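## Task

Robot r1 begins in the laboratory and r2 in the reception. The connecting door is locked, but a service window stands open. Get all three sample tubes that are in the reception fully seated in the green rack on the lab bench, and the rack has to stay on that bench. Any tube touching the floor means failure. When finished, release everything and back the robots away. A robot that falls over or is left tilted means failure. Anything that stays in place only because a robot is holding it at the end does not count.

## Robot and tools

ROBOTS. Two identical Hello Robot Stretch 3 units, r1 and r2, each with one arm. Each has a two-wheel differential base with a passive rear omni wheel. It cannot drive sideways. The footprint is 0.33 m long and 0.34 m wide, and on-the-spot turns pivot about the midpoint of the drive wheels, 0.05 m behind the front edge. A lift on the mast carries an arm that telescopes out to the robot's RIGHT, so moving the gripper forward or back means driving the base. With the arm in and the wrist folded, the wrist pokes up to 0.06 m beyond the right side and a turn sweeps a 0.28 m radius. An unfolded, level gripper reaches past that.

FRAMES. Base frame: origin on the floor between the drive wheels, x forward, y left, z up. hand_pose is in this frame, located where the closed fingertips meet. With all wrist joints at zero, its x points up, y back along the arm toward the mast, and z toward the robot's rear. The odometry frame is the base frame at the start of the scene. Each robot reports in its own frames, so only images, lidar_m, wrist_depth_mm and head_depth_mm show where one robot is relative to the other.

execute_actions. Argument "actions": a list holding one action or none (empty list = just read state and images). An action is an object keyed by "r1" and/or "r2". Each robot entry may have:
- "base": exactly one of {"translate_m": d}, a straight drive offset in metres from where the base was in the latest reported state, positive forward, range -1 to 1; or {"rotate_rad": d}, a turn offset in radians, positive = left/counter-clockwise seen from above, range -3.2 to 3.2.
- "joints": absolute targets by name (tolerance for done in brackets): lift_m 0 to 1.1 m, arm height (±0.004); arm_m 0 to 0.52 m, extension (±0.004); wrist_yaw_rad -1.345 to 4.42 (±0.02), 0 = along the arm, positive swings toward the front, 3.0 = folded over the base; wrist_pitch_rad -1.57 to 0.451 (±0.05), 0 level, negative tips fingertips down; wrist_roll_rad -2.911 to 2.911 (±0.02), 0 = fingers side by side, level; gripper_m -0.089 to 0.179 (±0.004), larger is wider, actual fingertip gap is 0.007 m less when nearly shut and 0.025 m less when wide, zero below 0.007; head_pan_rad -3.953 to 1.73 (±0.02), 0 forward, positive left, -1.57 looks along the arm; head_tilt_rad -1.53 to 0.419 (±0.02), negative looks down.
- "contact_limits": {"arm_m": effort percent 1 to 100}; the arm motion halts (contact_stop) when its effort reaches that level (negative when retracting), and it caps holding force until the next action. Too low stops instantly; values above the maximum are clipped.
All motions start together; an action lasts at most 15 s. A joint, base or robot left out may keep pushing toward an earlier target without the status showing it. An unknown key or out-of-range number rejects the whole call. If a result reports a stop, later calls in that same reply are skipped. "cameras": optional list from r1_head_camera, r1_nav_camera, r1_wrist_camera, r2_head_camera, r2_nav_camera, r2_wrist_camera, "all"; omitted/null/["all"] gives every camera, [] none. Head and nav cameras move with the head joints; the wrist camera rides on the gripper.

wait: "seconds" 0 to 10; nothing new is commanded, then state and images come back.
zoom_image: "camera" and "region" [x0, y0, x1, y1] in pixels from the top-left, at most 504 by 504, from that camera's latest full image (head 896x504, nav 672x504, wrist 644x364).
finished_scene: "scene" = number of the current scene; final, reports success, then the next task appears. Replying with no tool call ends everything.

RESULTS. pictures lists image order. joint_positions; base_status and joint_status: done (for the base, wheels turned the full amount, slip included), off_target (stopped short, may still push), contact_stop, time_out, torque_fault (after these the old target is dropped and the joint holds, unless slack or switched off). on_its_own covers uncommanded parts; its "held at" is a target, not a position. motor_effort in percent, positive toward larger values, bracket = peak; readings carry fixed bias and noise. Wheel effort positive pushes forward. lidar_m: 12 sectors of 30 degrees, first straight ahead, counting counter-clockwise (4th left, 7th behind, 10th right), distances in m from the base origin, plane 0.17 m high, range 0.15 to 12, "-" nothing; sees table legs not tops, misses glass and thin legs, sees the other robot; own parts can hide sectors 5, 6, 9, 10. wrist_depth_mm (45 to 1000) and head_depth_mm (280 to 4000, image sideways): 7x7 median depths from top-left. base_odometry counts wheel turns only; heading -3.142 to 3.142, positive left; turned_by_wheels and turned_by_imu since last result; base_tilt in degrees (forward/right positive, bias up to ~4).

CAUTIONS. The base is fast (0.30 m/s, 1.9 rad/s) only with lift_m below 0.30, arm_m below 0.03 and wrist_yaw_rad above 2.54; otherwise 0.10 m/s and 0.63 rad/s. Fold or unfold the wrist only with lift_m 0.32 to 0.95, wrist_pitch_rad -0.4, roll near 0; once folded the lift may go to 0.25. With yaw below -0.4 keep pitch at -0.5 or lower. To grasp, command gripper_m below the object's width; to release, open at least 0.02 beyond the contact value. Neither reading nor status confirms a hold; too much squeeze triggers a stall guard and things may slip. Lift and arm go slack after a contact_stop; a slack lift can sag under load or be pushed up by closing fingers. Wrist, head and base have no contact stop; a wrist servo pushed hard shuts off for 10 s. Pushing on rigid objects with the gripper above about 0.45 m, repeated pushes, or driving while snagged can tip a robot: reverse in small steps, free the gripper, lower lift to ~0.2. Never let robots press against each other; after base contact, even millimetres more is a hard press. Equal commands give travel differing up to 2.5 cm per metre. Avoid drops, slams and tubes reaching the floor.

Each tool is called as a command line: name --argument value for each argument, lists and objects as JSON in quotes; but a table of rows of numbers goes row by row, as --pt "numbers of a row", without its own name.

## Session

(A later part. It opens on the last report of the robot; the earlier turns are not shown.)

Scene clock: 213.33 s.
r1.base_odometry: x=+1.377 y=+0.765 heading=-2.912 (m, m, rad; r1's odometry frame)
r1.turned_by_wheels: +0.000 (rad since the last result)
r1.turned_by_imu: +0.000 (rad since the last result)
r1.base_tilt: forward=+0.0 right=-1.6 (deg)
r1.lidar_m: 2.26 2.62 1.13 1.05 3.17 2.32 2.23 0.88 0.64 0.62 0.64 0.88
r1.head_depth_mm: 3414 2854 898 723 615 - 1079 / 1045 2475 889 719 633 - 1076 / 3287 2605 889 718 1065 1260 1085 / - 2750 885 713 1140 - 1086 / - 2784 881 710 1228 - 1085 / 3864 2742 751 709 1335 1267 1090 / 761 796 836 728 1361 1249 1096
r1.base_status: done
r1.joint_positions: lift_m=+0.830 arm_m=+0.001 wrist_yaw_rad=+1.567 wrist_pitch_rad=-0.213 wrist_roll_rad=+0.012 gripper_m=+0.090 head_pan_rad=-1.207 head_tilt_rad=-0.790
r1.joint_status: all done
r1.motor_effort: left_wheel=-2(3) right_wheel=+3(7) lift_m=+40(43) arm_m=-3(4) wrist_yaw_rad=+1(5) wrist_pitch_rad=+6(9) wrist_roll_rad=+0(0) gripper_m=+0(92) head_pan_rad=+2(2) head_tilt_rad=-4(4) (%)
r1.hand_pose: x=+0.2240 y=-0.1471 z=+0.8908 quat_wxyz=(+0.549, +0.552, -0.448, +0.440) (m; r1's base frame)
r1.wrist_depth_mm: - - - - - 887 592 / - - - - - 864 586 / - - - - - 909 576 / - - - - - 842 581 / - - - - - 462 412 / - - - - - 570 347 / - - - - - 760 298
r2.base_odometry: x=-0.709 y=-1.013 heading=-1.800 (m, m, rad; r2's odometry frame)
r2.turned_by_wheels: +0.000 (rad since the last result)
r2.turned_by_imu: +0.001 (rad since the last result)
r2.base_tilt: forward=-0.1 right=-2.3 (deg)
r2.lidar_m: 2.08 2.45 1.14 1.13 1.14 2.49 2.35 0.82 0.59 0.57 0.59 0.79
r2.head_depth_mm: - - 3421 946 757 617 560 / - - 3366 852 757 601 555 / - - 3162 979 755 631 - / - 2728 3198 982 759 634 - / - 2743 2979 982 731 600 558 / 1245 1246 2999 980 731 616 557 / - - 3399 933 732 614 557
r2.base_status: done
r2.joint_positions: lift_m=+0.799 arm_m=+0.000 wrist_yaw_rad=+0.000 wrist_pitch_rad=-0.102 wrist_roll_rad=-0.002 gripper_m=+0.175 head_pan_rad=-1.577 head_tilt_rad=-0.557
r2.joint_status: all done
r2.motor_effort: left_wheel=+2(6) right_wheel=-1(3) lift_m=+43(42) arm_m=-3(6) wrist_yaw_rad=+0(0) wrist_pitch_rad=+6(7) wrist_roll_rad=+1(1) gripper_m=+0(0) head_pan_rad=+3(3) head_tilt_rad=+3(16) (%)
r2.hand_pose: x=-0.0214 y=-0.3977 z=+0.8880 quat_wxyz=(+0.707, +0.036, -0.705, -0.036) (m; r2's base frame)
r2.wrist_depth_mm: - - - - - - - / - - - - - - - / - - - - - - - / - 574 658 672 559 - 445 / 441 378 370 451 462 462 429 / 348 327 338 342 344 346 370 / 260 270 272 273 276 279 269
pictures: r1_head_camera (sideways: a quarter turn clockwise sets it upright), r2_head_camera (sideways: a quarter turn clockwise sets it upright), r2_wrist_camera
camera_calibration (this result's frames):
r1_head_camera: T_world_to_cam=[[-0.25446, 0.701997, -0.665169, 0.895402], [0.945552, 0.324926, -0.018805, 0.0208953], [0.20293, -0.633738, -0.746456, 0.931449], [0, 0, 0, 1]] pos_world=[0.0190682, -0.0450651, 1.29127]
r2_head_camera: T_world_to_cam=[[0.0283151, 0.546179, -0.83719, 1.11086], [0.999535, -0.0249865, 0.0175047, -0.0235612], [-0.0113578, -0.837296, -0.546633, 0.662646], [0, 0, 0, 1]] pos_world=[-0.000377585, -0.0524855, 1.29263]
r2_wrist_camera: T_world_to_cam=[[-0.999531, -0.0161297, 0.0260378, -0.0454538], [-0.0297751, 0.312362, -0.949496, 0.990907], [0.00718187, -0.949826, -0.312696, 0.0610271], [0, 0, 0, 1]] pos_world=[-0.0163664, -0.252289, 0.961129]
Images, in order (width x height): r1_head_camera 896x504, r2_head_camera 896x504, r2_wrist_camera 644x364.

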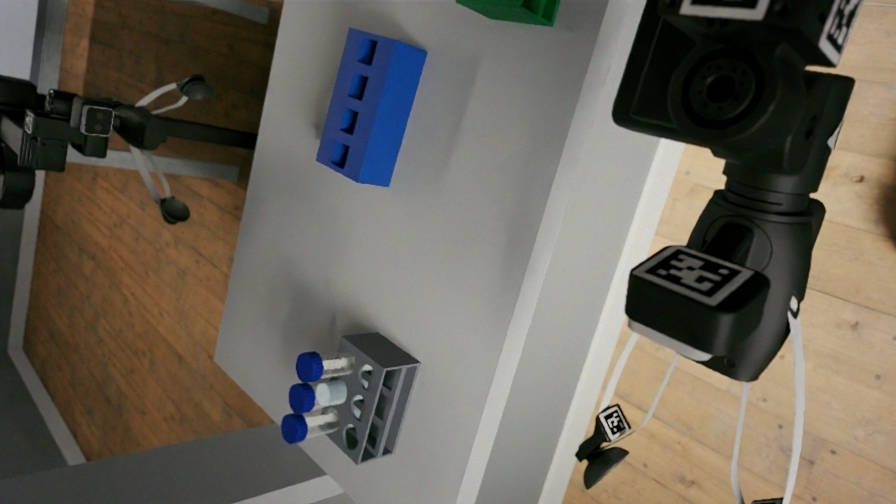

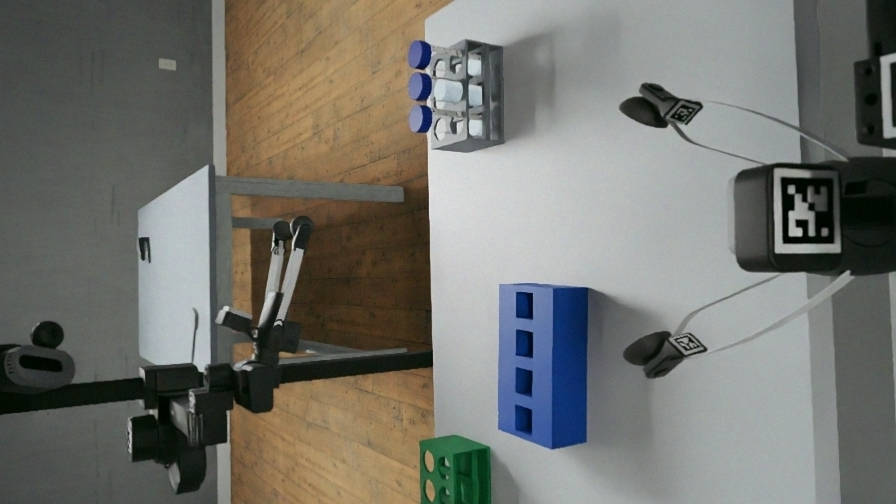

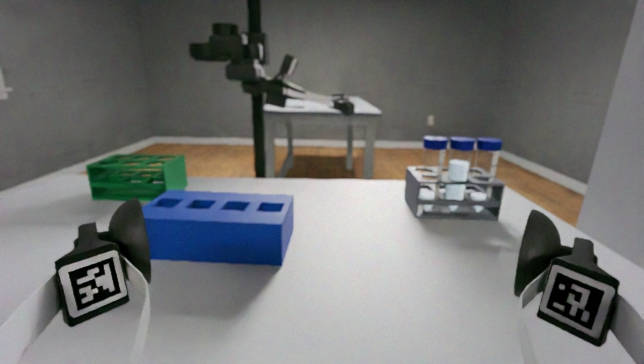

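execute_actions --actions '[{"r1":{"base":{"translate_m":0.03},"joints":{"arm_m":0.40,"lift_m":0.787}},"r2":{"joints":{"lift_m":0.74,"wrist_pitch_rad":0.05}}}]' --cameras '["r1_head_camera","r1_wrist_camera","r2_wrist_camera"]'

Scene clock: 225.23 s.
r1.base_odometry: x=+1.347 y=+0.758 heading=-2.913 (m, m, rad; r1's odometry frame)
r1.turned_by_wheels: +0.000 (rad since the last result)
r1.turned_by_imu: -0.001 (rad since the last result)
r1.base_tilt: forward=-0.2 right=-1.6 (deg)
r1.lidar_m: 2.26 2.59 1.11 1.05 3.23 2.35 2.26 0.87 0.64 0.61 0.64 0.88
r1.head_depth_mm: 3439 2856 1672 709 620 1192 1111 / 1116 1466 939 702 635 1218 1114 / 3577 2614 917 716 1067 1241 1108 / - 2786 915 704 1144 1260 1106 / - 2786 879 711 1245 1252 1103 / 3844 2799 769 709 1350 1248 1104 / 697 758 835 728 1383 1246 1100
r1.base_status: done
r1.joint_positions: lift_m=+0.787 arm_m=+0.400 wrist_yaw_rad=+1.568 wrist_pitch_rad=-0.214 wrist_roll_rad=+0.012 gripper_m=+0.090 head_pan_rad=-1.207 head_tilt_rad=-0.790
r1.joint_status: all done
r1.motor_effort: left_wheel=-2(4) right_wheel=+3(7) lift_m=+26(39) arm_m=+3(7) wrist_yaw_rad=+1(2) wrist_pitch_rad=+6(7) wrist_roll_rad=+0(0) gripper_m=+0(1) head_pan_rad=+2(2) head_tilt_rad=-4(4) (%)
r1.hand_pose: x=+0.2239 y=-0.5454 z=+0.8481 quat_wxyz=(+0.549, +0.553, -0.447, +0.440) (m; r1's base frame)
r1.wrist_depth_mm: - - - - 383 390 - / - - - - 407 - - / - - - 281 433 - - / - - 427 270 452 - - / - - 233 231 352 345 356 / - 266 247 242 255 274 278 / - 208 214 215 220 224 229
r2.base_odometry: x=-0.709 y=-1.013 heading=-1.800 (m, m, rad; r2's odometry frame)
r2.turned_by_wheels: +0.000 (rad since the last result)
r2.turned_by_imu: +0.001 (rad since the last result)
r2.base_tilt: forward=-0.1 right=-2.3 (deg)
r2.lidar_m: 2.08 2.45 1.14 1.13 1.13 2.48 2.35 0.81 0.59 0.57 0.58 0.79
r2.head_depth_mm: - - 3373 942 760 616 1028 / - - 3379 853 758 599 1018 / - - 3192 908 758 616 556 / - 2698 3381 907 759 616 555 / - 2720 3125 816 731 599 557 / - 1267 773 904 731 615 555 / - - 2867 929 733 614 557
r2.base_status: not commanded
r2.joint_positions: lift_m=+0.741 arm_m=+0.000 wrist_yaw_rad=+0.000 wrist_pitch_rad=+0.027 wrist_roll_rad=-0.002 gripper_m=+0.175 head_pan_rad=-1.577 head_tilt_rad=-0.557
r2.joint_status: all done
r2.motor_effort: left_wheel=+2(2) right_wheel=-2(1) lift_m=+13(36) arm_m=-3(4) wrist_yaw_rad=+0(1) wrist_pitch_rad=+7(8) wrist_roll_rad=+1(1) gripper_m=+0(0) head_pan_rad=+3(3) head_tilt_rad=+3(4) (%)
r2.hand_pose: x=-0.0214 y=-0.4021 z=+0.8621 quat_wxyz=(+0.708, -0.009, -0.706, +0.009) (m; r2's base frame)
r2.wrist_depth_mm: - - - - - - - / - - 766 - - - - / - - 492 - - - - / - 584 - - 563 - 448 / 454 360 356 477 496 495 428 / 334 313 325 330 333 336 368 / 233 246 247 251 255 257 245
pictures: r1_head_camera (sideways: a quarter turn clockwise sets it upright), r1_wrist_camera, r2_wrist_camera
camera_calibration (this result's frames):
r1_head_camera: T_world_to_cam=[[-0.254494, 0.702026, -0.665126, 0.895346], [0.945543, 0.324954, -0.0188069, 0.0208978], [0.202932, -0.633692, -0.746494, 0.931498], [0, 0, 0, 1]] pos_world=[0.0190692, -0.0450642, 1.29127]
r1_wrist_camera: T_world_to_cam=[[0.0161716, -0.999402, 0.0305628, -0.576367], [-0.397357, -0.0344731, -0.917016, 0.874669], [0.917522, 0.0026853, -0.397677, 0.298021], [0, 0, 0, 1]] pos_world=[0.0834358, -0.54667, 0.938217]
r2_wrist_camera: T_world_to_cam=[[-0.99953, -0.0127656, 0.0278756, -0.0450559], [-0.0297812, 0.188175, -0.981684, 0.94555], [0.0072863, -0.982053, -0.188466, -0.0712218], [0, 0, 0, 1]] pos_world=[-0.0163562, -0.248447, 0.916064]
Images, in order (width x height): r1_head_camera 896x504, r1_wrist_camera 644x364, r2_wrist_camera 644x364.

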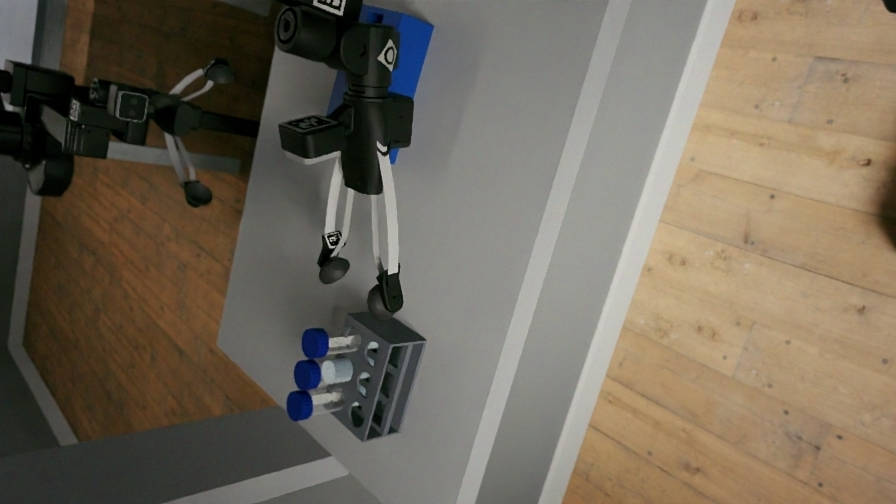

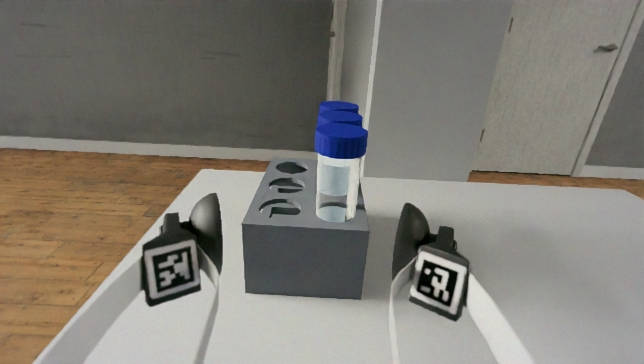

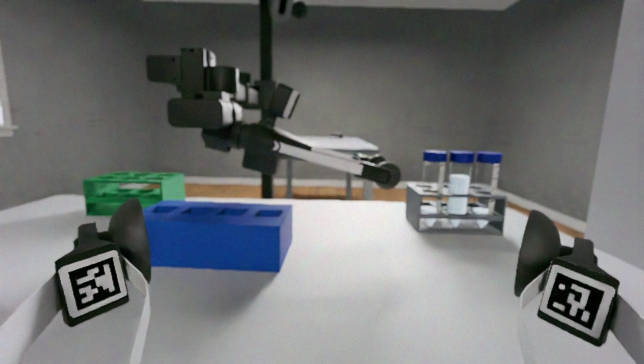

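execute_actions --actions '[{"r1":{"base":{"translate_m":0.065},"joints":{"arm_m":0.414,"lift_m":0.79}},"r2":{"base":{"translate_m":-0.1}}}]' --cameras '["r1_head_camera","r1_wrist_camera","r2_wrist_camera"]'

Scene clock: 231.87 s.
r1.base_odometry: x=+1.284 y=+0.743 heading=-2.913 (m, m, rad; r1's odometry frame)
r1.turned_by_wheels: +0.000 (rad since the last result)
r1.turned_by_imu: -0.001 (rad since the last result)
r1.base_tilt: forward=-0.1 right=-1.6 (deg)
r1.lidar_m: 2.39 2.52 1.09 1.06 1.07 2.42 2.33 0.88 0.64 0.62 0.64 0.88
r1.head_depth_mm: 3408 2865 - 711 620 1198 1122 / 1135 2588 957 721 632 1213 1109 / 1153 2572 934 716 1063 1242 1107 / - 2759 908 712 1146 1253 1105 / - 2748 851 702 1245 1255 1105 / 3301 784 820 707 1345 1254 1101 / 616 699 847 746 1378 1242 1100
r1.base_status: done
r1.joint_positions: lift_m=+0.790 arm_m=+0.414 wrist_yaw_rad=+1.568 wrist_pitch_rad=-0.214 wrist_roll_rad=+0.012 gripper_m=+0.090 head_pan_rad=-1.207 head_tilt_rad=-0.790
r1.joint_status: all done
r1.motor_effort: left_wheel=-2(3) right_wheel=+3(8) lift_m=+40(42) arm_m=+3(2) wrist_yaw_rad=+1(1) wrist_pitch_rad=+7(6) wrist_roll_rad=+0(0) gripper_m=+0(1) head_pan_rad=+2(3) head_tilt_rad=-4(4) (%)
r1.hand_pose: x=+0.2239 y=-0.5594 z=+0.8505 quat_wxyz=(+0.549, +0.553, -0.447, +0.440) (m; r1's base frame)
r1.wrist_depth_mm: - - - - 323 332 - / - - - - 344 349 - / - - - 650 369 - - / - - - 160 391 - - / - - 230 211 361 353 361 / - 256 173 191 261 280 281 / - 213 176 174 222 229 233
r2.base_odometry: x=-0.686 y=-0.915 heading=-1.800 (m, m, rad; r2's odometry frame)
r2.turned_by_wheels: +0.000 (rad since the last result)
r2.turned_by_imu: +0.001 (rad since the last result)
r2.base_tilt: forward=-0.1 right=-2.3 (deg)
r2.lidar_m: 2.08 2.56 1.16 1.11 3.33 2.37 2.29 0.82 0.59 0.57 0.59 0.79
r2.head_depth_mm: - - 3352 2169 752 617 1036 / - - 3375 942 760 598 1026 / - - 3240 851 758 616 556 / - 2710 3174 914 756 615 556 / - 2701 3421 870 756 600 983 / 1220 1285 1537 869 727 615 556 / - - 798 945 729 617 556
r2.base_status: done
r2.joint_positions: lift_m=+0.741 arm_m=+0.000 wrist_yaw_rad=+0.000 wrist_pitch_rad=+0.027 wrist_roll_rad=-0.002 gripper_m=+0.175 head_pan_rad=-1.577 head_tilt_rad=-0.557
r2.joint_status: not commanded
r2.motor_effort: left_wheel=+2(3) right_wheel=-2(6) lift_m=+13(13) arm_m=-3(3) wrist_yaw_rad=+0(0) wrist_pitch_rad=+7(7) wrist_roll_rad=+1(1) gripper_m=+0(1) head_pan_rad=+3(3) head_tilt_rad=+3(3) (%)
r2.hand_pose: x=-0.0214 y=-0.4021 z=+0.8621 quat_wxyz=(+0.708, -0.009, -0.706, +0.009) (m; r2's base frame)
r2.wrist_depth_mm: - - - - - - 333 / - 455 - - - - 333 / - - 476 - - - 331 / 606 - - 660 560 - 329 / 363 354 434 476 490 455 327 / 337 312 324 330 334 338 331 / 233 246 248 251 254 256 246
pictures: r1_head_camera (sideways: a quarter turn clockwise sets it upright), r1_wrist_camera, r2_wrist_camera
camera_calibration (this result's frames):
r1_head_camera: T_world_to_cam=[[-0.254495, 0.702025, -0.665126, 0.895346], [0.945542, 0.324955, -0.0188069, 0.0208978], [0.202933, -0.633691, -0.746494, 0.931498], [0, 0, 0, 1]] pos_world=[0.0190693, -0.0450641, 1.29127]
r1_wrist_camera: T_world_to_cam=[[0.016177, -0.999402, 0.0305626, -0.590436], [-0.397376, -0.0344751, -0.917008, 0.876419], [0.917513, 0.00268965, -0.397696, 0.299051], [0, 0, 0, 1]] pos_world=[0.0834361, -0.560672, 0.94066]
r2_wrist_camera: T_world_to_cam=[[-0.99953, -0.0127653, 0.0278758, -0.045056], [-0.0297813, 0.188175, -0.981684, 0.94555], [0.00728602, -0.982053, -0.188466, -0.0712218], [0, 0, 0, 1]] pos_world=[-0.0163562, -0.248447, 0.916064]
Images, in order (width x height): r1_head_camera 896x504, r1_wrist_camera 644x364, r2_wrist_camera 644x364.

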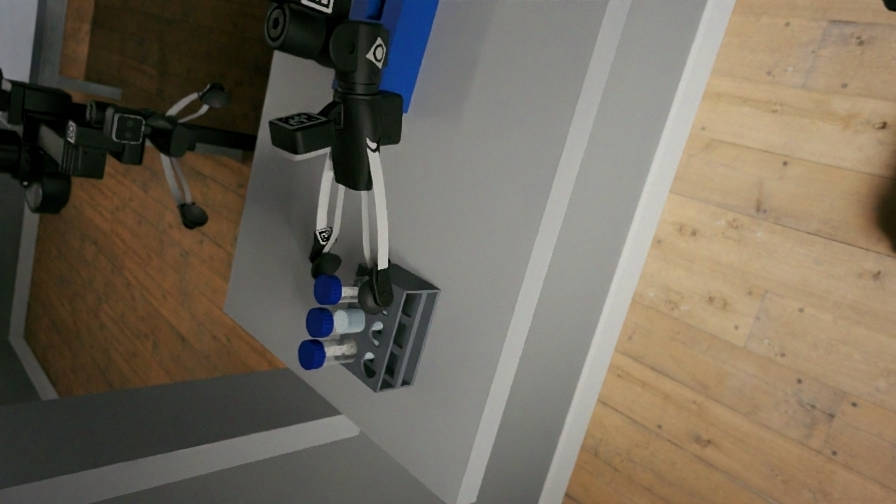

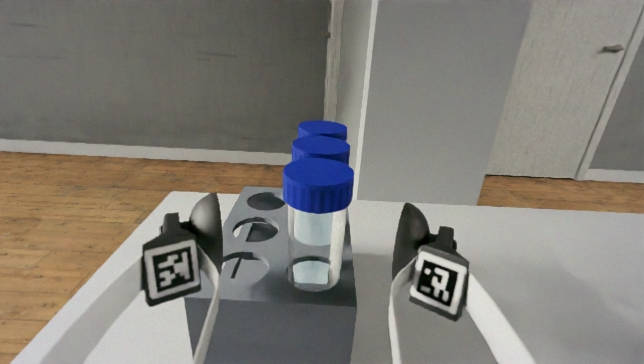

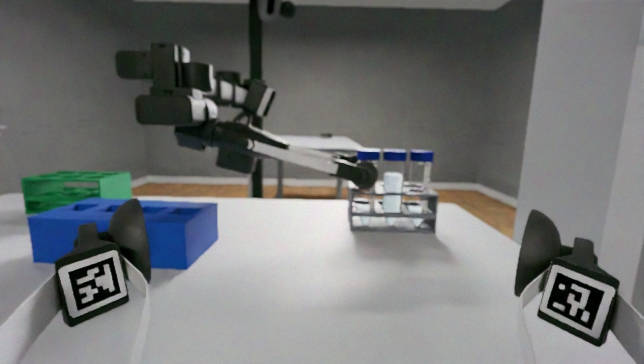

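execute_actions --actions '[{"r1":{"base":{"translate_m":0.008},"joints":{"arm_m":0.417,"lift_m":0.786,"gripper_m":0.05}}}]' --cameras '[]'

execute_actions --actions '[{"r1":{"joints":{"gripper_m":-0.005}}}]' --cameras '["r1_head_camera","r1_wrist_camera","r2_wrist_camera"]'

zoom_image --camera "r2_wrist_camera" --region '[280,120,480,250]'

Scene clock: 240.43 s.
r1.base_odometry: x=+1.276 y=+0.741 heading=-2.913 (m, m, rad; r1's odometry frame)
r1.turned_by_wheels: +0.000 (rad since the last result)
r1.turned_by_imu: -0.001 (rad since the last result)
r1.base_tilt: forward=-0.1 right=-1.4 (deg)
r1.lidar_m: 2.39 2.52 1.09 1.07 1.08 2.42 2.33 0.87 0.64 0.62 0.64 0.87
r1.head_depth_mm: 3460 2822 957 710 619 1197 1115 / 1131 1478 953 722 633 1210 1109 / 1152 2670 917 719 1066 1239 1109 / - 2780 915 713 1144 1250 1102 / - 2751 761 693 1248 1258 1102 / 718 768 822 710 1343 1245 1101 / 609 696 854 748 1379 1247 1100
r1.base_status: done
r1.joint_positions: lift_m=+0.786 arm_m=+0.417 wrist_yaw_rad=+1.568 wrist_pitch_rad=-0.214 wrist_roll_rad=+0.012 gripper_m=+0.050 head_pan_rad=-1.207 head_tilt_rad=-0.790
r1.joint_status: all done
r1.motor_effort: left_wheel=-1(4) right_wheel=+3(8) lift_m=+26(36) arm_m=+4(2) wrist_yaw_rad=+1(1) wrist_pitch_rad=+6(7) wrist_roll_rad=+0(0) gripper_m=+0(86) head_pan_rad=+2(2) head_tilt_rad=-4(5) (%)
r1.hand_pose: x=+0.2239 y=-0.5624 z=+0.8470 quat_wxyz=(+0.549, +0.553, -0.447, +0.440) (m; r1's base frame)
r1.wrist_depth_mm: - - - - 319 322 - / - - - - 336 349 - / - - - 371 362 - - / - - - 150 384 - - / - 327 303 199 345 345 354 / - 248 162 189 281 271 278 / 213 202 164 165 218 224 227
r2.base_odometry: x=-0.686 y=-0.915 heading=-1.800 (m, m, rad; r2's odometry frame)
r2.turned_by_wheels: +0.000 (rad since the last result)
r2.turned_by_imu: +0.001 (rad since the last result)
r2.base_tilt: forward=-0.1 right=-2.2 (deg)
r2.lidar_m: 2.08 2.56 1.16 1.11 3.32 2.37 2.30 0.82 0.59 0.57 0.59 0.79
r2.head_depth_mm: - - 3422 2203 754 615 1037 / - - 3426 942 758 600 1020 / - - 3190 855 754 614 556 / - 2696 3176 907 757 616 556 / - 2702 3423 872 756 601 992 / 1231 1266 1507 805 725 615 556 / - - 812 939 729 616 556
r2.base_status: not commanded
r2.joint_positions: lift_m=+0.741 arm_m=+0.000 wrist_yaw_rad=+0.000 wrist_pitch_rad=+0.027 wrist_roll_rad=-0.002 gripper_m=+0.175 head_pan_rad=-1.577 head_tilt_rad=-0.557
r2.joint_status: not commanded
r2.motor_effort: left_wheel=+2(2) right_wheel=-2(2) lift_m=+13(13) arm_m=-3(3) wrist_yaw_rad=+0(0) wrist_pitch_rad=+7(7) wrist_roll_rad=+1(1) gripper_m=+1(0) head_pan_rad=+3(3) head_tilt_rad=+4(4) (%)
r2.hand_pose: x=-0.0214 y=-0.4021 z=+0.8621 quat_wxyz=(+0.708, -0.009, -0.706, +0.009) (m; r2's base frame)
r2.wrist_depth_mm: - - - - - - 336 / - 457 840 - - - 333 / - - 476 - - - 331 / 614 - - 661 565 - 331 / 359 350 431 481 495 460 325 / 338 311 326 330 335 334 331 / 233 246 249 251 254 256 246
pictures: none
No camera images: the call's "cameras" was empty. Leave "cameras" out to get every camera's image.

Scene clock: 241.47 s.
r1.base_odometry: x=+1.276 y=+0.741 heading=-2.913 (m, m, rad; r1's odometry frame)
r1.turned_by_wheels: +0.000 (rad since the last result)
r1.turned_by_imu: +0.000 (rad since the last result)
r1.base_tilt: forward=+0.0 right=-1.5 (deg)
r1.lidar_m: 2.38 2.51 1.09 1.06 1.07 2.43 2.34 0.87 0.64 0.62 0.64 0.87
r1.head_depth_mm: 3437 2838 960 710 620 1195 1113 / 1131 1473 959 718 633 1216 1113 / 1157 2690 930 714 1065 1241 1101 / - 2779 916 713 1151 1254 1108 / - 2747 761 695 1238 1251 1104 / 720 770 820 708 1340 1252 1097 / 610 701 854 747 1381 1250 1102
r1.base_status: not commanded
r1.joint_positions: lift_m=+0.786 arm_m=+0.417 wrist_yaw_rad=+1.568 wrist_pitch_rad=-0.215 wrist_roll_rad=+0.012 gripper_m=-0.004 head_pan_rad=-1.207 head_tilt_rad=-0.790
r1.joint_status: all done
r1.motor_effort: left_wheel=-2(1) right_wheel=+3(3) lift_m=+27(26) arm_m=+3(3) wrist_yaw_rad=+2(1) wrist_pitch_rad=+7(7) wrist_roll_rad=+0(0) gripper_m=-16(95) head_pan_rad=+2(3) head_tilt_rad=-5(3) (%)
r1.hand_pose: x=+0.2239 y=-0.5624 z=+0.8469 quat_wxyz=(+0.549, +0.553, -0.447, +0.440) (m; r1's base frame)
r1.wrist_depth_mm: - - - - 317 322 - / - - - - 335 347 - / - - - 371 360 - - / - - - 147 386 - - / - 323 302 196 337 346 351 / - 249 156 186 270 270 275 / 212 207 164 164 218 223 226
r2.base_odometry: x=-0.686 y=-0.915 heading=-1.800 (m, m, rad; r2's odometry frame)
r2.turned_by_wheels: +0.000 (rad since the last result)
r2.turned_by_imu: +0.000 (rad since the last result)
r2.base_tilt: forward=-0.1 right=-2.2 (deg)
r2.lidar_m: 2.08 2.56 1.15 1.11 3.31 2.38 2.30 0.82 0.59 0.57 0.59 0.79
r2.head_depth_mm: - - 3354 2200 751 616 1027 / - - 3283 939 757 599 1020 / - - 3191 852 759 617 558 / - 2665 3209 909 757 616 554 / - 2694 3484 868 759 598 989 / 1233 1271 1505 809 730 614 555 / - - 819 945 729 616 555
r2.base_status: not commanded
r2.joint_positions: lift_m=+0.741 arm_m=+0.000 wrist_yaw_rad=+0.000 wrist_pitch_rad=+0.027 wrist_roll_rad=-0.002 gripper_m=+0.175 head_pan_rad=-1.577 head_tilt_rad=-0.557
r2.joint_status: not commanded
r2.motor_effort: left_wheel=+2(2) right_wheel=-1(2) lift_m=+13(13) arm_m=-3(3) wrist_yaw_rad=+0(0) wrist_pitch_rad=+7(7) wrist_roll_rad=+1(1) gripper_m=+0(0) head_pan_rad=+3(3) head_tilt_rad=+4(3) (%)
r2.hand_pose: x=-0.0214 y=-0.4021 z=+0.8621 quat_wxyz=(+0.708, -0.009, -0.706, +0.009) (m; r2's base frame)
r2.wrist_depth_mm: - - - - - - 335 / - 458 851 - - - 332 / - - 471 - - - 330 / 605 - - 648 563 - 330 / 362 352 432 480 484 458 326 / 335 315 326 331 334 336 334 / 233 246 249 250 254 255 246
pictures: r1_head_camera (sideways: a quarter turn clockwise sets it upright), r1_wrist_camera, r2_wrist_camera
camera_calibration (this result's frames):
r1_head_camera: T_world_to_cam=[[-0.254495, 0.702025, -0.665126, 0.895346], [0.945542, 0.324956, -0.0188069, 0.0208978], [0.202934, -0.633691, -0.746494, 0.931498], [0, 0, 0, 1]] pos_world=[0.0190693, -0.0450641, 1.29127]
r1_wrist_camera: T_world_to_cam=[[0.0162029, -0.999402, 0.0305501, -0.593314], [-0.397989, -0.0344758, -0.916742, 0.872902], [0.917247, 0.00269529, -0.39831, 0.298257], [0, 0, 0, 1]] pos_world=[0.0834443, -0.563669, 0.93715]
r2_wrist_camera: T_world_to_cam=[[-0.99953, -0.0127654, 0.0278757, -0.0450559], [-0.0297813, 0.188175, -0.981684, 0.94555], [0.00728608, -0.982053, -0.188466, -0.0712218], [0, 0, 0, 1]] pos_world=[-0.0163562, -0.248447, 0.916064]
Images, in order (width x height): r1_head_camera 896x504, r1_wrist_camera 644x364, r2_wrist_camera 644x364.

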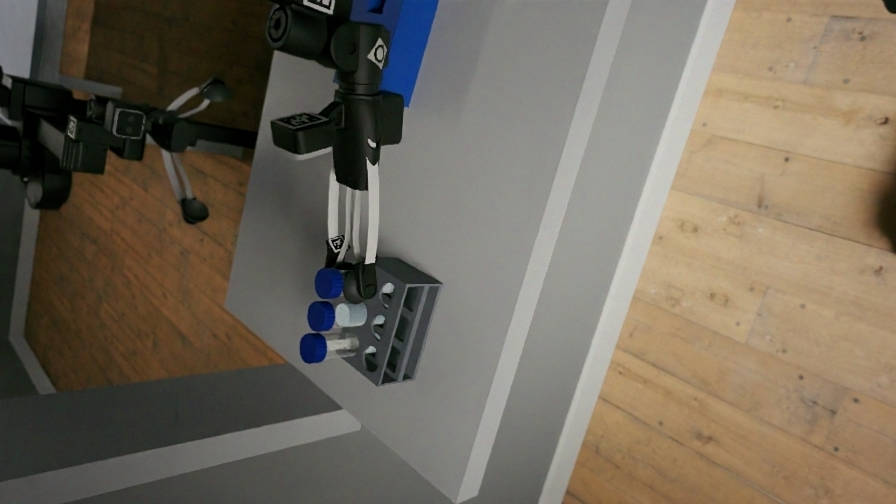

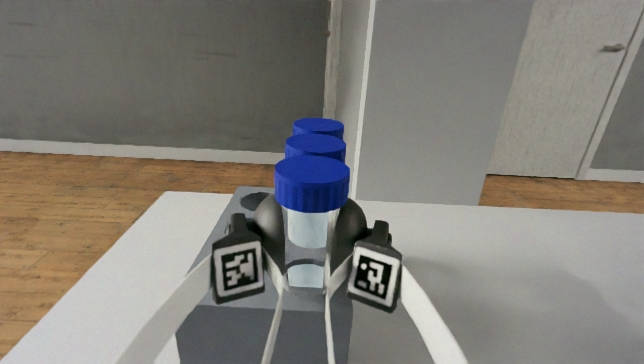

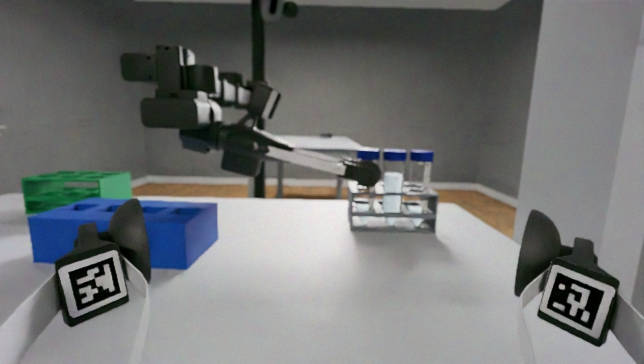

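Region (280, 120, 480, 250) of r2_wrist_camera's 644x364 image, scaled by 2.520; it fills the top 328 rows of this view, and the rest is white.

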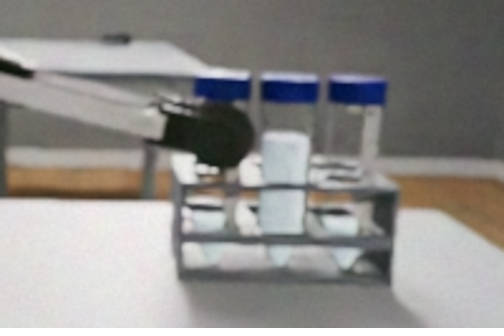

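execute_actions --actions '[{"r1":{"joints":{"lift_m":0.858}},"r2":{"joints":{"arm_m":0.08,"lift_m":0.76}}}]' --cameras '["r2_wrist_camera"]'

execute_actions --actions '[{"r1":{"base":{"translate_m":-0.436},"joints":{"arm_m":0.348}},"r2":{"base":{"translate_m":0.39}}}]' --cameras '["r1_head_camera","r1_wrist_camera","r2_wrist_camera"]'

Scene clock: 250.00 s.
r1.base_odometry: x=+1.276 y=+0.741 heading=-2.913 (m, m, rad; r1's odometry frame)
r1.turned_by_wheels: +0.000 (rad since the last result)
r1.turned_by_imu: -0.001 (rad since the last result)
r1.base_tilt: forward=+0.1 right=-1.7 (deg)
r1.lidar_m: 2.38 2.51 1.09 1.07 1.07 2.42 2.34 0.88 0.64 0.62 0.64 0.87
r1.head_depth_mm: 3417 2962 763 711 620 1192 1110 / 1124 2561 821 718 633 1215 1112 / 1123 2577 844 716 1064 1243 1108 / - 2768 826 714 1148 1258 1103 / - 2774 739 695 1242 1248 1104 / 720 771 818 710 1339 1251 1097 / 609 697 854 748 1388 1252 1098
r1.base_status: not commanded
r1.joint_positions: lift_m=+0.858 arm_m=+0.417 wrist_yaw_rad=+1.568 wrist_pitch_rad=-0.215 wrist_roll_rad=+0.012 gripper_m=-0.004 head_pan_rad=-1.207 head_tilt_rad=-0.790
r1.joint_status: all done
r1.motor_effort: left_wheel=-2(2) right_wheel=+3(3) lift_m=+41(43) arm_m=+3(3) wrist_yaw_rad=+1(1) wrist_pitch_rad=+7(7) wrist_roll_rad=+0(0) gripper_m=-16(16) head_pan_rad=+2(2) head_tilt_rad=-4(4) (%)
r1.hand_pose: x=+0.2238 y=-0.5624 z=+0.9181 quat_wxyz=(+0.549, +0.553, -0.447, +0.439) (m; r1's base frame)
r1.wrist_depth_mm: - - - - 317 321 - / - - - - 336 346 - / - - - - 355 - - / - - - 148 383 - - / - - - 238 415 - - / - - 316 231 378 377 384 / - 296 272 222 305 309 320
r2.base_odometry: x=-0.686 y=-0.915 heading=-1.800 (m, m, rad; r2's odometry frame)
r2.turned_by_wheels: +0.000 (rad since the last result)
r2.turned_by_imu: +0.001 (rad since the last result)
r2.base_tilt: forward=-0.1 right=-2.3 (deg)
r2.lidar_m: 2.09 2.55 1.16 1.11 3.33 2.37 2.30 0.82 0.59 0.57 0.59 0.79
r2.head_depth_mm: - - 3383 2187 753 623 - / - - 3437 942 782 631 - / - - 3187 852 759 634 - / - 2709 3193 943 758 661 1011 / - 2720 3195 985 784 616 986 / 1230 1279 745 984 726 616 555 / - 1174 698 978 725 616 556
r2.base_status: not commanded
r2.joint_positions: lift_m=+0.759 arm_m=+0.080 wrist_yaw_rad=+0.000 wrist_pitch_rad=+0.027 wrist_roll_rad=-0.002 gripper_m=+0.175 head_pan_rad=-1.577 head_tilt_rad=-0.557
r2.joint_status: all done
r2.motor_effort: left_wheel=+2(2) right_wheel=-2(1) lift_m=+42(49) arm_m=+3(2) wrist_yaw_rad=+0(1) wrist_pitch_rad=+7(7) wrist_roll_rad=+1(1) gripper_m=+0(0) head_pan_rad=+3(3) head_tilt_rad=+3(3) (%)
r2.hand_pose: x=-0.0214 y=-0.4815 z=+0.8809 quat_wxyz=(+0.708, -0.009, -0.706, +0.009) (m; r2's base frame)
r2.wrist_depth_mm: - 366 - - - - 332 / - 355 393 - - - 333 / - - 398 - - - 329 / - - - - - - 328 / 411 527 523 531 414 - 312 / - 302 362 363 372 376 298 / 260 275 277 279 282 286 274
pictures: r2_wrist_camera
camera_calibration (this result's frames):
r2_wrist_camera: T_world_to_cam=[[-0.99953, -0.0127419, 0.0278832, -0.0465892], [-0.0297798, 0.18759, -0.981796, 0.978715], [0.00727933, -0.982165, -0.187882, -0.146228], [0, 0, 0, 1]] pos_world=[-0.0163569, -0.327812, 0.934724]
Images, in order (width x height): r2_wrist_camera 644x364.

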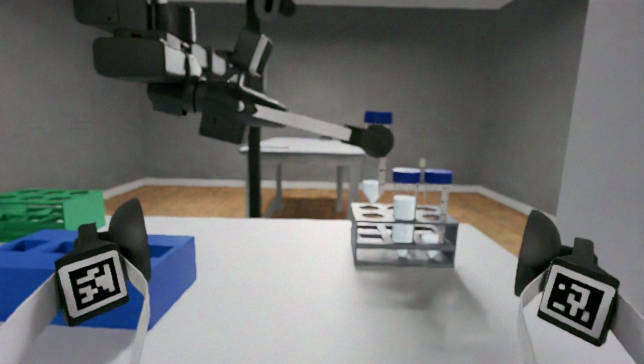

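Scene clock: 255.67 s.
r1.base_odometry: x=+1.701 y=+0.840 heading=-2.913 (m, m, rad; r1's odometry frame)
r1.turned_by_wheels: +0.000 (rad since the last result)
r1.turned_by_imu: -0.002 (rad since the last result)
r1.base_tilt: forward=+0.0 right=-1.5 (deg)
r1.lidar_m: 2.31 2.97 1.29 1.04 2.70 1.97 1.90 0.88 0.64 0.62 0.64 0.88
r1.head_depth_mm: 3212 2815 - 762 932 1194 1114 / 1974 2588 955 717 648 1212 1116 / 1020 1430 917 699 1064 1236 1107 / 3363 2571 914 671 1146 1254 1105 / - 2778 817 688 1242 1254 1102 / 3942 2762 825 709 1344 1250 1099 / 3775 1132 872 727 1375 1241 1098
r1.base_status: done
r1.joint_positions: lift_m=+0.858 arm_m=+0.348 wrist_yaw_rad=+1.569 wrist_pitch_rad=-0.215 wrist_roll_rad=+0.012 gripper_m=-0.004 head_pan_rad=-1.207 head_tilt_rad=-0.790
r1.joint_status: all done
r1.motor_effort: left_wheel=-2(6) right_wheel=+3(4) lift_m=+41(41) arm_m=-4(4) wrist_yaw_rad=+1(1) wrist_pitch_rad=+7(7) wrist_roll_rad=+0(0) gripper_m=-15(16) head_pan_rad=+3(2) head_tilt_rad=-4(4) (%)
r1.hand_pose: x=+0.2238 y=-0.4939 z=+0.9181 quat_wxyz=(+0.549, +0.553, -0.447, +0.439) (m; r1's base frame)
r1.wrist_depth_mm: - - - - 736 - - / - - - - 770 - - / - - - - 832 - - / - - - 147 626 649 - / - - - 455 425 404 501 / - - 334 347 343 304 387 / - - 300 213 303 274 298
r2.base_odometry: x=-0.775 y=-1.295 heading=-1.800 (m, m, rad; r2's odometry frame)
r2.turned_by_wheels: +0.000 (rad since the last result)
r2.turned_by_imu: +0.001 (rad since the last result)
r2.base_tilt: forward=-0.1 right=-2.2 (deg)
r2.lidar_m: 2.07 2.15 2.92 1.10 2.60 2.78 2.25 0.81 0.59 0.56 0.58 0.79
r2.head_depth_mm: - - 3430 977 735 626 - / - - 3120 981 729 632 - / - 2689 3366 981 733 634 - / - 2675 3118 902 757 659 785 / - - 3406 914 785 615 556 / 1194 - 821 980 760 614 556 / - 1166 745 871 710 614 556
r2.base_status: done
r2.joint_positions: lift_m=+0.759 arm_m=+0.080 wrist_yaw_rad=+0.000 wrist_pitch_rad=+0.027 wrist_roll_rad=-0.002 gripper_m=+0.175 head_pan_rad=-1.577 head_tilt_rad=-0.557
r2.joint_status: not commanded
r2.motor_effort: left_wheel=+2(3) right_wheel=-1(2) lift_m=+41(42) arm_m=+3(2) wrist_yaw_rad=+0(0) wrist_pitch_rad=+7(7) wrist_roll_rad=+1(1) gripper_m=+0(0) head_pan_rad=+4(3) head_tilt_rad=+2(3) (%)
r2.hand_pose: x=-0.0214 y=-0.4815 z=+0.8809 quat_wxyz=(+0.708, -0.009, -0.706, +0.009) (m; r2's base frame)
r2.wrist_depth_mm: 309 430 - - - - - / 309 433 797 - - - - / 312 - - - - - - / 312 - - - - - - / 314 515 479 491 547 557 513 / - 348 359 367 303 281 414 / 260 275 278 278 281 281 275
pictures: r1_head_camera (sideways: a quarter turn clockwise sets it upright), r1_wrist_camera, r2_wrist_camera
camera_calibration (this result's frames):
r1_head_camera: T_world_to_cam=[[-0.254502, 0.702025, -0.665124, 0.895344], [0.945539, 0.324964, -0.018807, 0.0208979], [0.202939, -0.633687, -0.746496, 0.931501], [0, 0, 0, 1]] pos_world=[0.0190697, -0.045064, 1.29127]
r1_wrist_camera: T_world_to_cam=[[0.0164215, -0.999399, 0.030536, -0.527102], [-0.398668, -0.034552, -0.916444, 0.940393], [0.916948, 0.00287565, -0.398995, 0.327288], [0, 0, 0, 1]] pos_world=[0.0834537, -0.495233, 1.0085]
r2_wrist_camera: T_world_to_cam=[[-0.99953, -0.012742, 0.0278832, -0.0465893], [-0.0297799, 0.18759, -0.981796, 0.978715], [0.00727944, -0.982165, -0.187882, -0.146229], [0, 0, 0, 1]] pos_world=[-0.0163569, -0.327812, 0.934724]
Images, in order (width x height): r1_head_camera 896x504, r1_wrist_camera 644x364, r2_wrist_camera 644x364.

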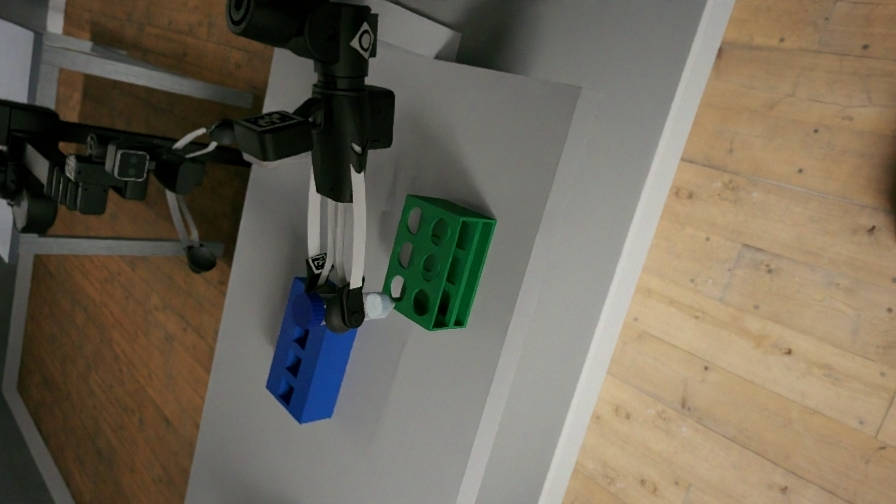

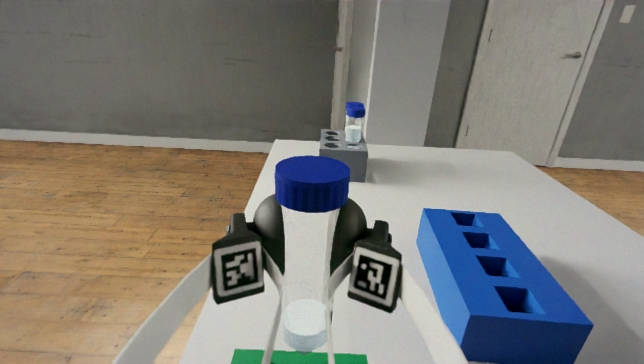

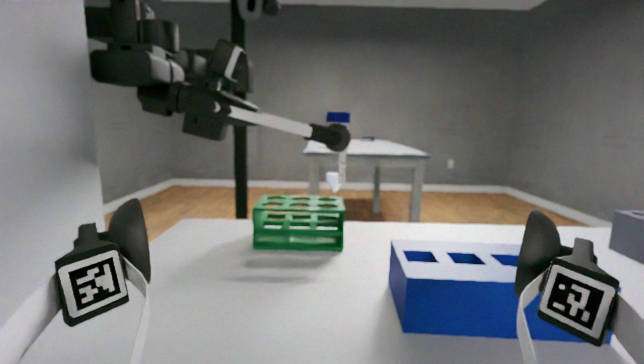

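execute_actions --actions '[{"r1":{"base":{"translate_m":-0.008},"joints":{"arm_m":0.327,"lift_m":0.847}},"r2":{"joints":{"arm_m":0.14,"lift_m":0.83,"wrist_pitch_rad":-0.1}}}]' --cameras '["r1_head_camera","r1_wrist_camera","r2_wrist_camera"]'

zoom_image --camera "r1_head_camera" --region '[300,190,520,370]'

zoom_image --camera "r2_wrist_camera" --region '[220,90,420,290]'

Scene clock: 263.17 s.
r1.base_odometry: x=+1.709 y=+0.842 heading=-2.913 (m, m, rad; r1's odometry frame)
r1.turned_by_wheels: +0.000 (rad since the last result)
r1.turned_by_imu: -0.001 (rad since the last result)
r1.base_tilt: forward=-0.1 right=-1.6 (deg)
r1.lidar_m: 2.31 2.98 1.30 1.05 2.68 1.96 1.89 0.87 0.64 0.62 0.64 0.88
r1.head_depth_mm: 3418 2807 - 761 929 1201 1114 / 2072 2613 940 711 906 1216 1107 / 859 1401 951 699 1068 1241 1106 / 3360 2573 911 671 1145 1259 1104 / - 2782 822 676 1244 1255 1102 / 3914 2745 820 710 1340 1252 1104 / 3734 1131 870 725 1380 1246 1100
r1.base_status: done
r1.joint_positions: lift_m=+0.847 arm_m=+0.327 wrist_yaw_rad=+1.569 wrist_pitch_rad=-0.216 wrist_roll_rad=+0.012 gripper_m=-0.004 head_pan_rad=-1.207 head_tilt_rad=-0.790
r1.joint_status: all done
r1.motor_effort: left_wheel=-1(6) right_wheel=+3(6) lift_m=+27(36) arm_m=-4(1) wrist_yaw_rad=+1(1) wrist_pitch_rad=+8(7) wrist_roll_rad=+0(0) gripper_m=-15(16) head_pan_rad=+3(3) head_tilt_rad=-4(4) (%)
r1.hand_pose: x=+0.2238 y=-0.4729 z=+0.9076 quat_wxyz=(+0.549, +0.553, -0.447, +0.439) (m; r1's base frame)
r1.wrist_depth_mm: - - - - 724 - - / - - - - 775 - - / - - - 817 828 - - / - - - 148 611 627 - / - - - 431 424 364 475 / - - 329 335 360 298 341 / - - 294 210 283 285 285
r2.base_odometry: x=-0.775 y=-1.295 heading=-1.800 (m, m, rad; r2's odometry frame)
r2.turned_by_wheels: +0.000 (rad since the last result)
r2.turned_by_imu: +0.001 (rad since the last result)
r2.base_tilt: forward=-0.1 right=-2.3 (deg)
r2.lidar_m: 2.07 2.15 2.91 1.09 2.60 2.78 2.25 0.81 0.59 0.56 0.58 0.79
r2.head_depth_mm: - - 3400 980 759 - - / - - 3202 983 731 - 1035 / - 2702 3385 979 - - 1026 / - 2656 3154 899 - 608 556 / - - 3349 942 757 615 557 / 1195 - 850 980 758 615 555 / - 1129 770 872 711 616 555
r2.base_status: not commanded
r2.joint_positions: lift_m=+0.829 arm_m=+0.140 wrist_yaw_rad=+0.000 wrist_pitch_rad=-0.115 wrist_roll_rad=-0.002 gripper_m=+0.175 head_pan_rad=-1.577 head_tilt_rad=-0.557
r2.joint_status: all done
r2.motor_effort: left_wheel=+2(2) right_wheel=-2(1) lift_m=+42(43) arm_m=+3(3) wrist_yaw_rad=+0(0) wrist_pitch_rad=+4(7) wrist_roll_rad=+1(1) gripper_m=+0(0) head_pan_rad=+3(3) head_tilt_rad=+4(3) (%)
r2.hand_pose: x=-0.0214 y=-0.5364 z=+0.9147 quat_wxyz=(+0.707, +0.041, -0.705, -0.041) (m; r2's base frame)
r2.wrist_depth_mm: 379 389 981 - - - - / 348 409 - - - - - / - - 470 - - - - / 314 - - - - - - / 315 524 464 460 509 516 522 / - 366 375 377 314 302 412 / 288 303 305 307 261 247 241
pictures: r1_head_camera (sideways: a quarter turn clockwise sets it upright), r1_wrist_camera, r2_wrist_camera
camera_calibration (this result's frames):
r1_head_camera: T_world_to_cam=[[-0.254535, 0.702015, -0.665122, 0.895341], [0.945524, 0.325008, -0.0188071, 0.0208981], [0.202967, -0.633676, -0.746498, 0.931503], [0, 0, 0, 1]] pos_world=[0.0190718, -0.0450634, 1.29127]
r1_wrist_camera: T_world_to_cam=[[0.0164392, -0.999399, 0.0305254, -0.505786], [-0.399188, -0.034551, -0.916218, 0.931322], [0.916722, 0.00287651, -0.399516, 0.323573], [0, 0, 0, 1]] pos_world=[0.0834605, -0.474235, 0.998005]
r2_wrist_camera: T_world_to_cam=[[-0.999531, -0.0164516, 0.0258264, -0.0483702], [-0.0297714, 0.324778, -0.945322, 1.06243], [0.00716423, -0.945647, -0.325115, -0.0487706], [0, 0, 0, 1]] pos_world=[-0.0163682, -0.391969, 0.989729]
Images, in order (width x height): r1_head_camera 896x504, r1_wrist_camera 644x364, r2_wrist_camera 644x364.

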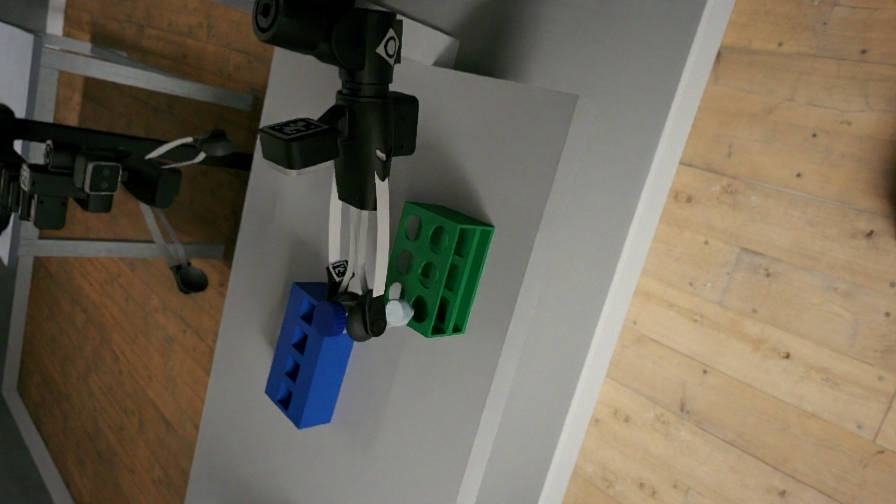

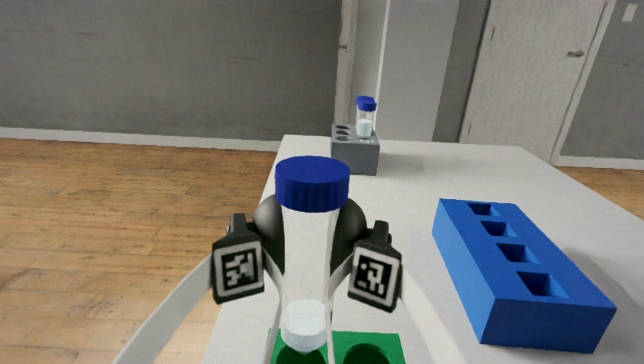

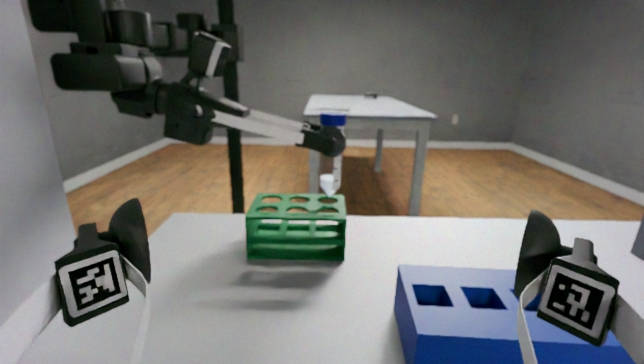

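Region (300, 190, 520, 370) of r1_head_camera's 896x504 image, scaled by 2.291, with more detail than that image has; it fills the top 412 rows of this view, and the rest is white.

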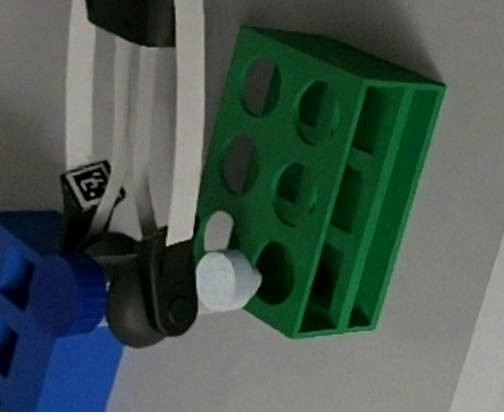

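Region (220, 90, 420, 290) of r2_wrist_camera's 644x364 image, scaled by 2.520.

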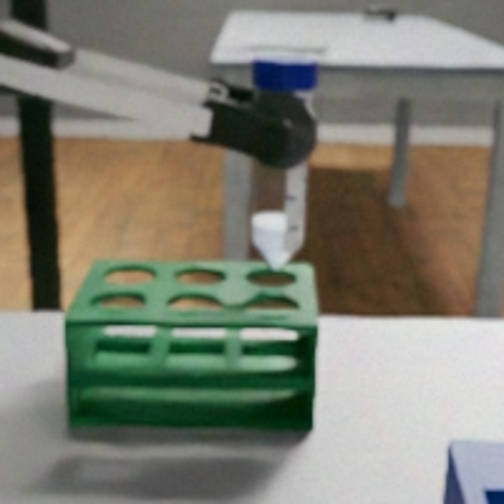

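execute_actions --actions '[{"r1":{"base":{"translate_m":-0.002},"joints":{"arm_m":0.326,"lift_m":0.815}}}]' --cameras '["r1_wrist_camera","r2_wrist_camera"]'

zoom_image --camera "r2_wrist_camera" --region '[220,90,420,290]'

Scene clock: 267.00 s.
r1.base_odometry: x=+1.711 y=+0.843 heading=-2.913 (m, m, rad; r1's odometry frame)
r1.turned_by_wheels: +0.000 (rad since the last result)
r1.turned_by_imu: -0.001 (rad since the last result)
r1.base_tilt: forward=+0.0 right=-1.6 (deg)
r1.lidar_m: 2.30 2.98 1.30 1.04 2.68 1.96 1.89 0.88 0.64 0.62 0.64 0.88
r1.head_depth_mm: 3377 2814 960 770 931 1197 1115 / 2070 2685 923 700 905 1210 1114 / 859 1421 918 695 1063 1242 1105 / 3364 2562 914 663 1145 1257 1109 / - 2748 822 676 1247 1250 1101 / 3928 2739 823 710 1343 1252 1102 / 3764 1132 869 725 1376 1243 1097
r1.base_status: done
r1.joint_positions: lift_m=+0.815 arm_m=+0.326 wrist_yaw_rad=+1.569 wrist_pitch_rad=-0.216 wrist_roll_rad=+0.012 gripper_m=-0.004 head_pan_rad=-1.207 head_tilt_rad=-0.790
r1.joint_status: all done
r1.motor_effort: left_wheel=-2(6) right_wheel=+3(5) lift_m=+27(27) arm_m=-4(3) wrist_yaw_rad=+0(1) wrist_pitch_rad=+8(7) wrist_roll_rad=+0(0) gripper_m=-15(15) head_pan_rad=+2(2) head_tilt_rad=-4(4) (%)
r1.hand_pose: x=+0.2238 y=-0.4719 z=+0.8755 quat_wxyz=(+0.549, +0.553, -0.447, +0.439) (m; r1's base frame)
r1.wrist_depth_mm: - - - - 751 - - / - - - - 778 - - / - - - 687 815 - - / - - - 147 517 414 575 / - - - 377 388 309 391 / - - 276 207 316 273 265 / - - 246 177 187 258 264
r2.base_odometry: x=-0.775 y=-1.295 heading=-1.800 (m, m, rad; r2's odometry frame)
r2.turned_by_wheels: +0.000 (rad since the last result)
r2.turned_by_imu: +0.000 (rad since the last result)
r2.base_tilt: forward=-0.1 right=-2.2 (deg)
r2.lidar_m: 2.07 2.15 2.93 1.10 2.60 2.78 2.25 0.81 0.59 0.56 0.58 0.79
r2.head_depth_mm: - - 3401 984 754 - - / - - 3211 981 733 - 1043 / - 2714 3477 984 - - 1025 / - 2763 3215 896 - 607 556 / - - 3362 909 755 615 556 / 1202 - 1389 941 759 616 556 / - 1209 789 873 708 616 555
r2.base_status: not commanded
r2.joint_positions: lift_m=+0.829 arm_m=+0.140 wrist_yaw_rad=+0.000 wrist_pitch_rad=-0.115 wrist_roll_rad=-0.002 gripper_m=+0.175 head_pan_rad=-1.577 head_tilt_rad=-0.557
r2.joint_status: not commanded
r2.motor_effort: left_wheel=+2(2) right_wheel=-1(2) lift_m=+42(42) arm_m=+3(3) wrist_yaw_rad=+0(0) wrist_pitch_rad=+4(5) wrist_roll_rad=+1(1) gripper_m=+1(0) head_pan_rad=+3(3) head_tilt_rad=+3(3) (%)
r2.hand_pose: x=-0.0214 y=-0.5364 z=+0.9147 quat_wxyz=(+0.707, +0.041, -0.705, -0.041) (m; r2's base frame)
r2.wrist_depth_mm: - - - - - - - / 386 396 970 - - - - / 363 424 437 - - - - / 314 - - - - - - / 315 520 461 463 504 511 518 / - 366 377 379 314 301 412 / 290 302 303 306 261 247 241
pictures: r1_wrist_camera, r2_wrist_camera
camera_calibration (this result's frames):
r1_wrist_camera: T_world_to_cam=[[0.0164439, -0.999399, 0.0305228, -0.503805], [-0.399286, -0.0345508, -0.916175, 0.901985], [0.916679, 0.00287818, -0.399614, 0.310875], [0, 0, 0, 1]] pos_world=[0.0834618, -0.473233, 0.965984]
r2_wrist_camera: T_world_to_cam=[[-0.999531, -0.0164516, 0.0258265, -0.0483704], [-0.0297715, 0.324778, -0.945322, 1.06243], [0.0071642, -0.945647, -0.325115, -0.0487708], [0, 0, 0, 1]] pos_world=[-0.0163682, -0.391969, 0.989729]
Images, in order (width x height): r1_wrist_camera 644x364, r2_wrist_camera 644x364.

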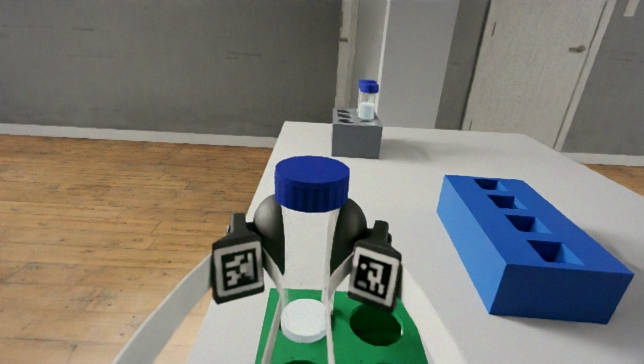

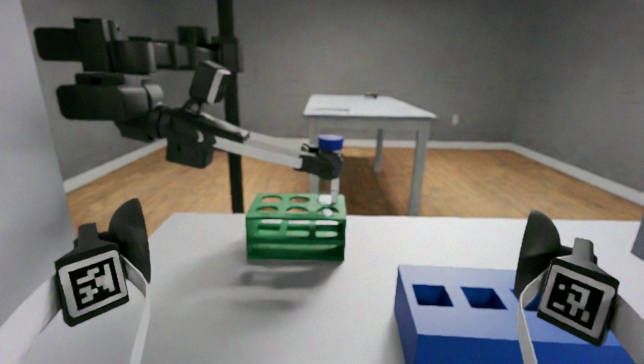

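Region (220, 90, 420, 290) of r2_wrist_camera's 644x364 image, scaled by 2.520.

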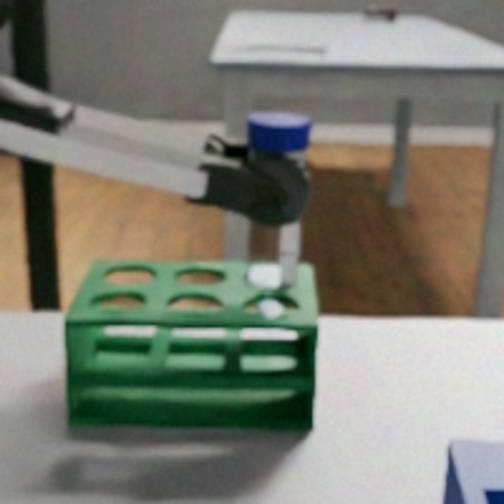

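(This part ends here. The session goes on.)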